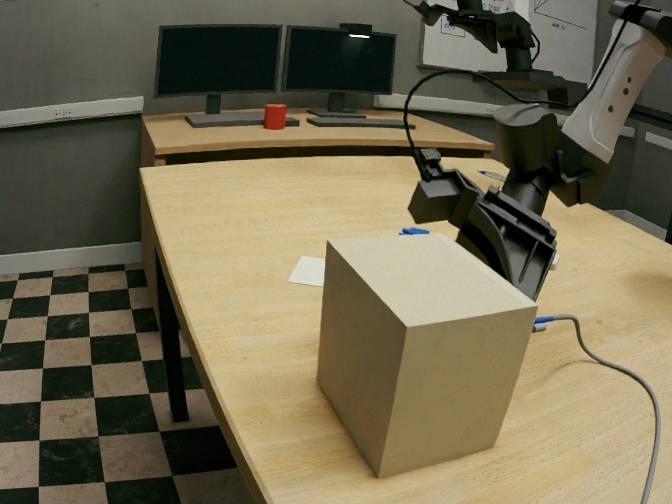

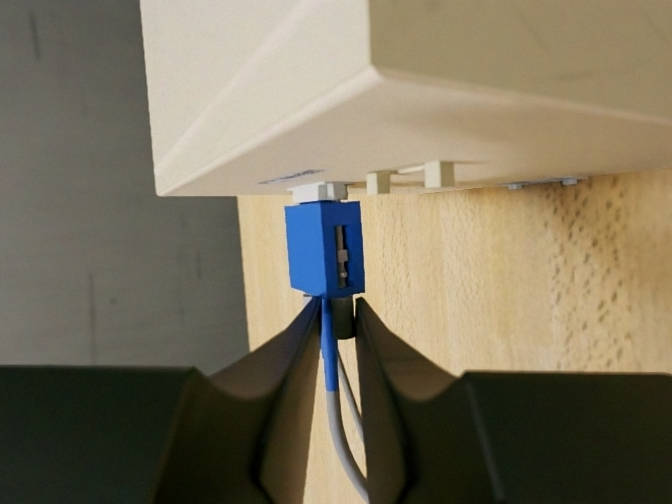

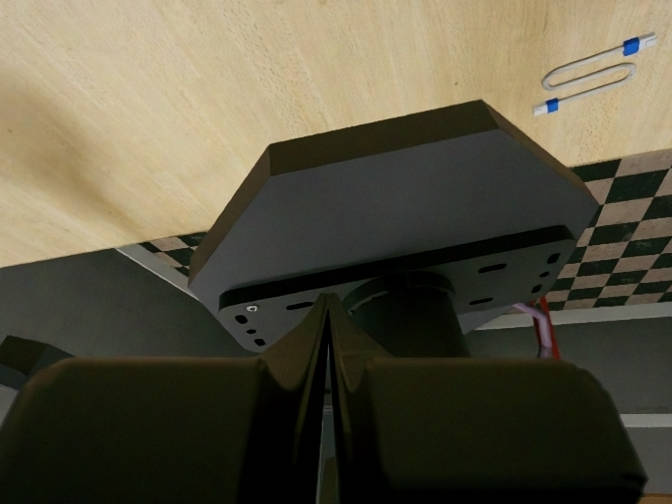

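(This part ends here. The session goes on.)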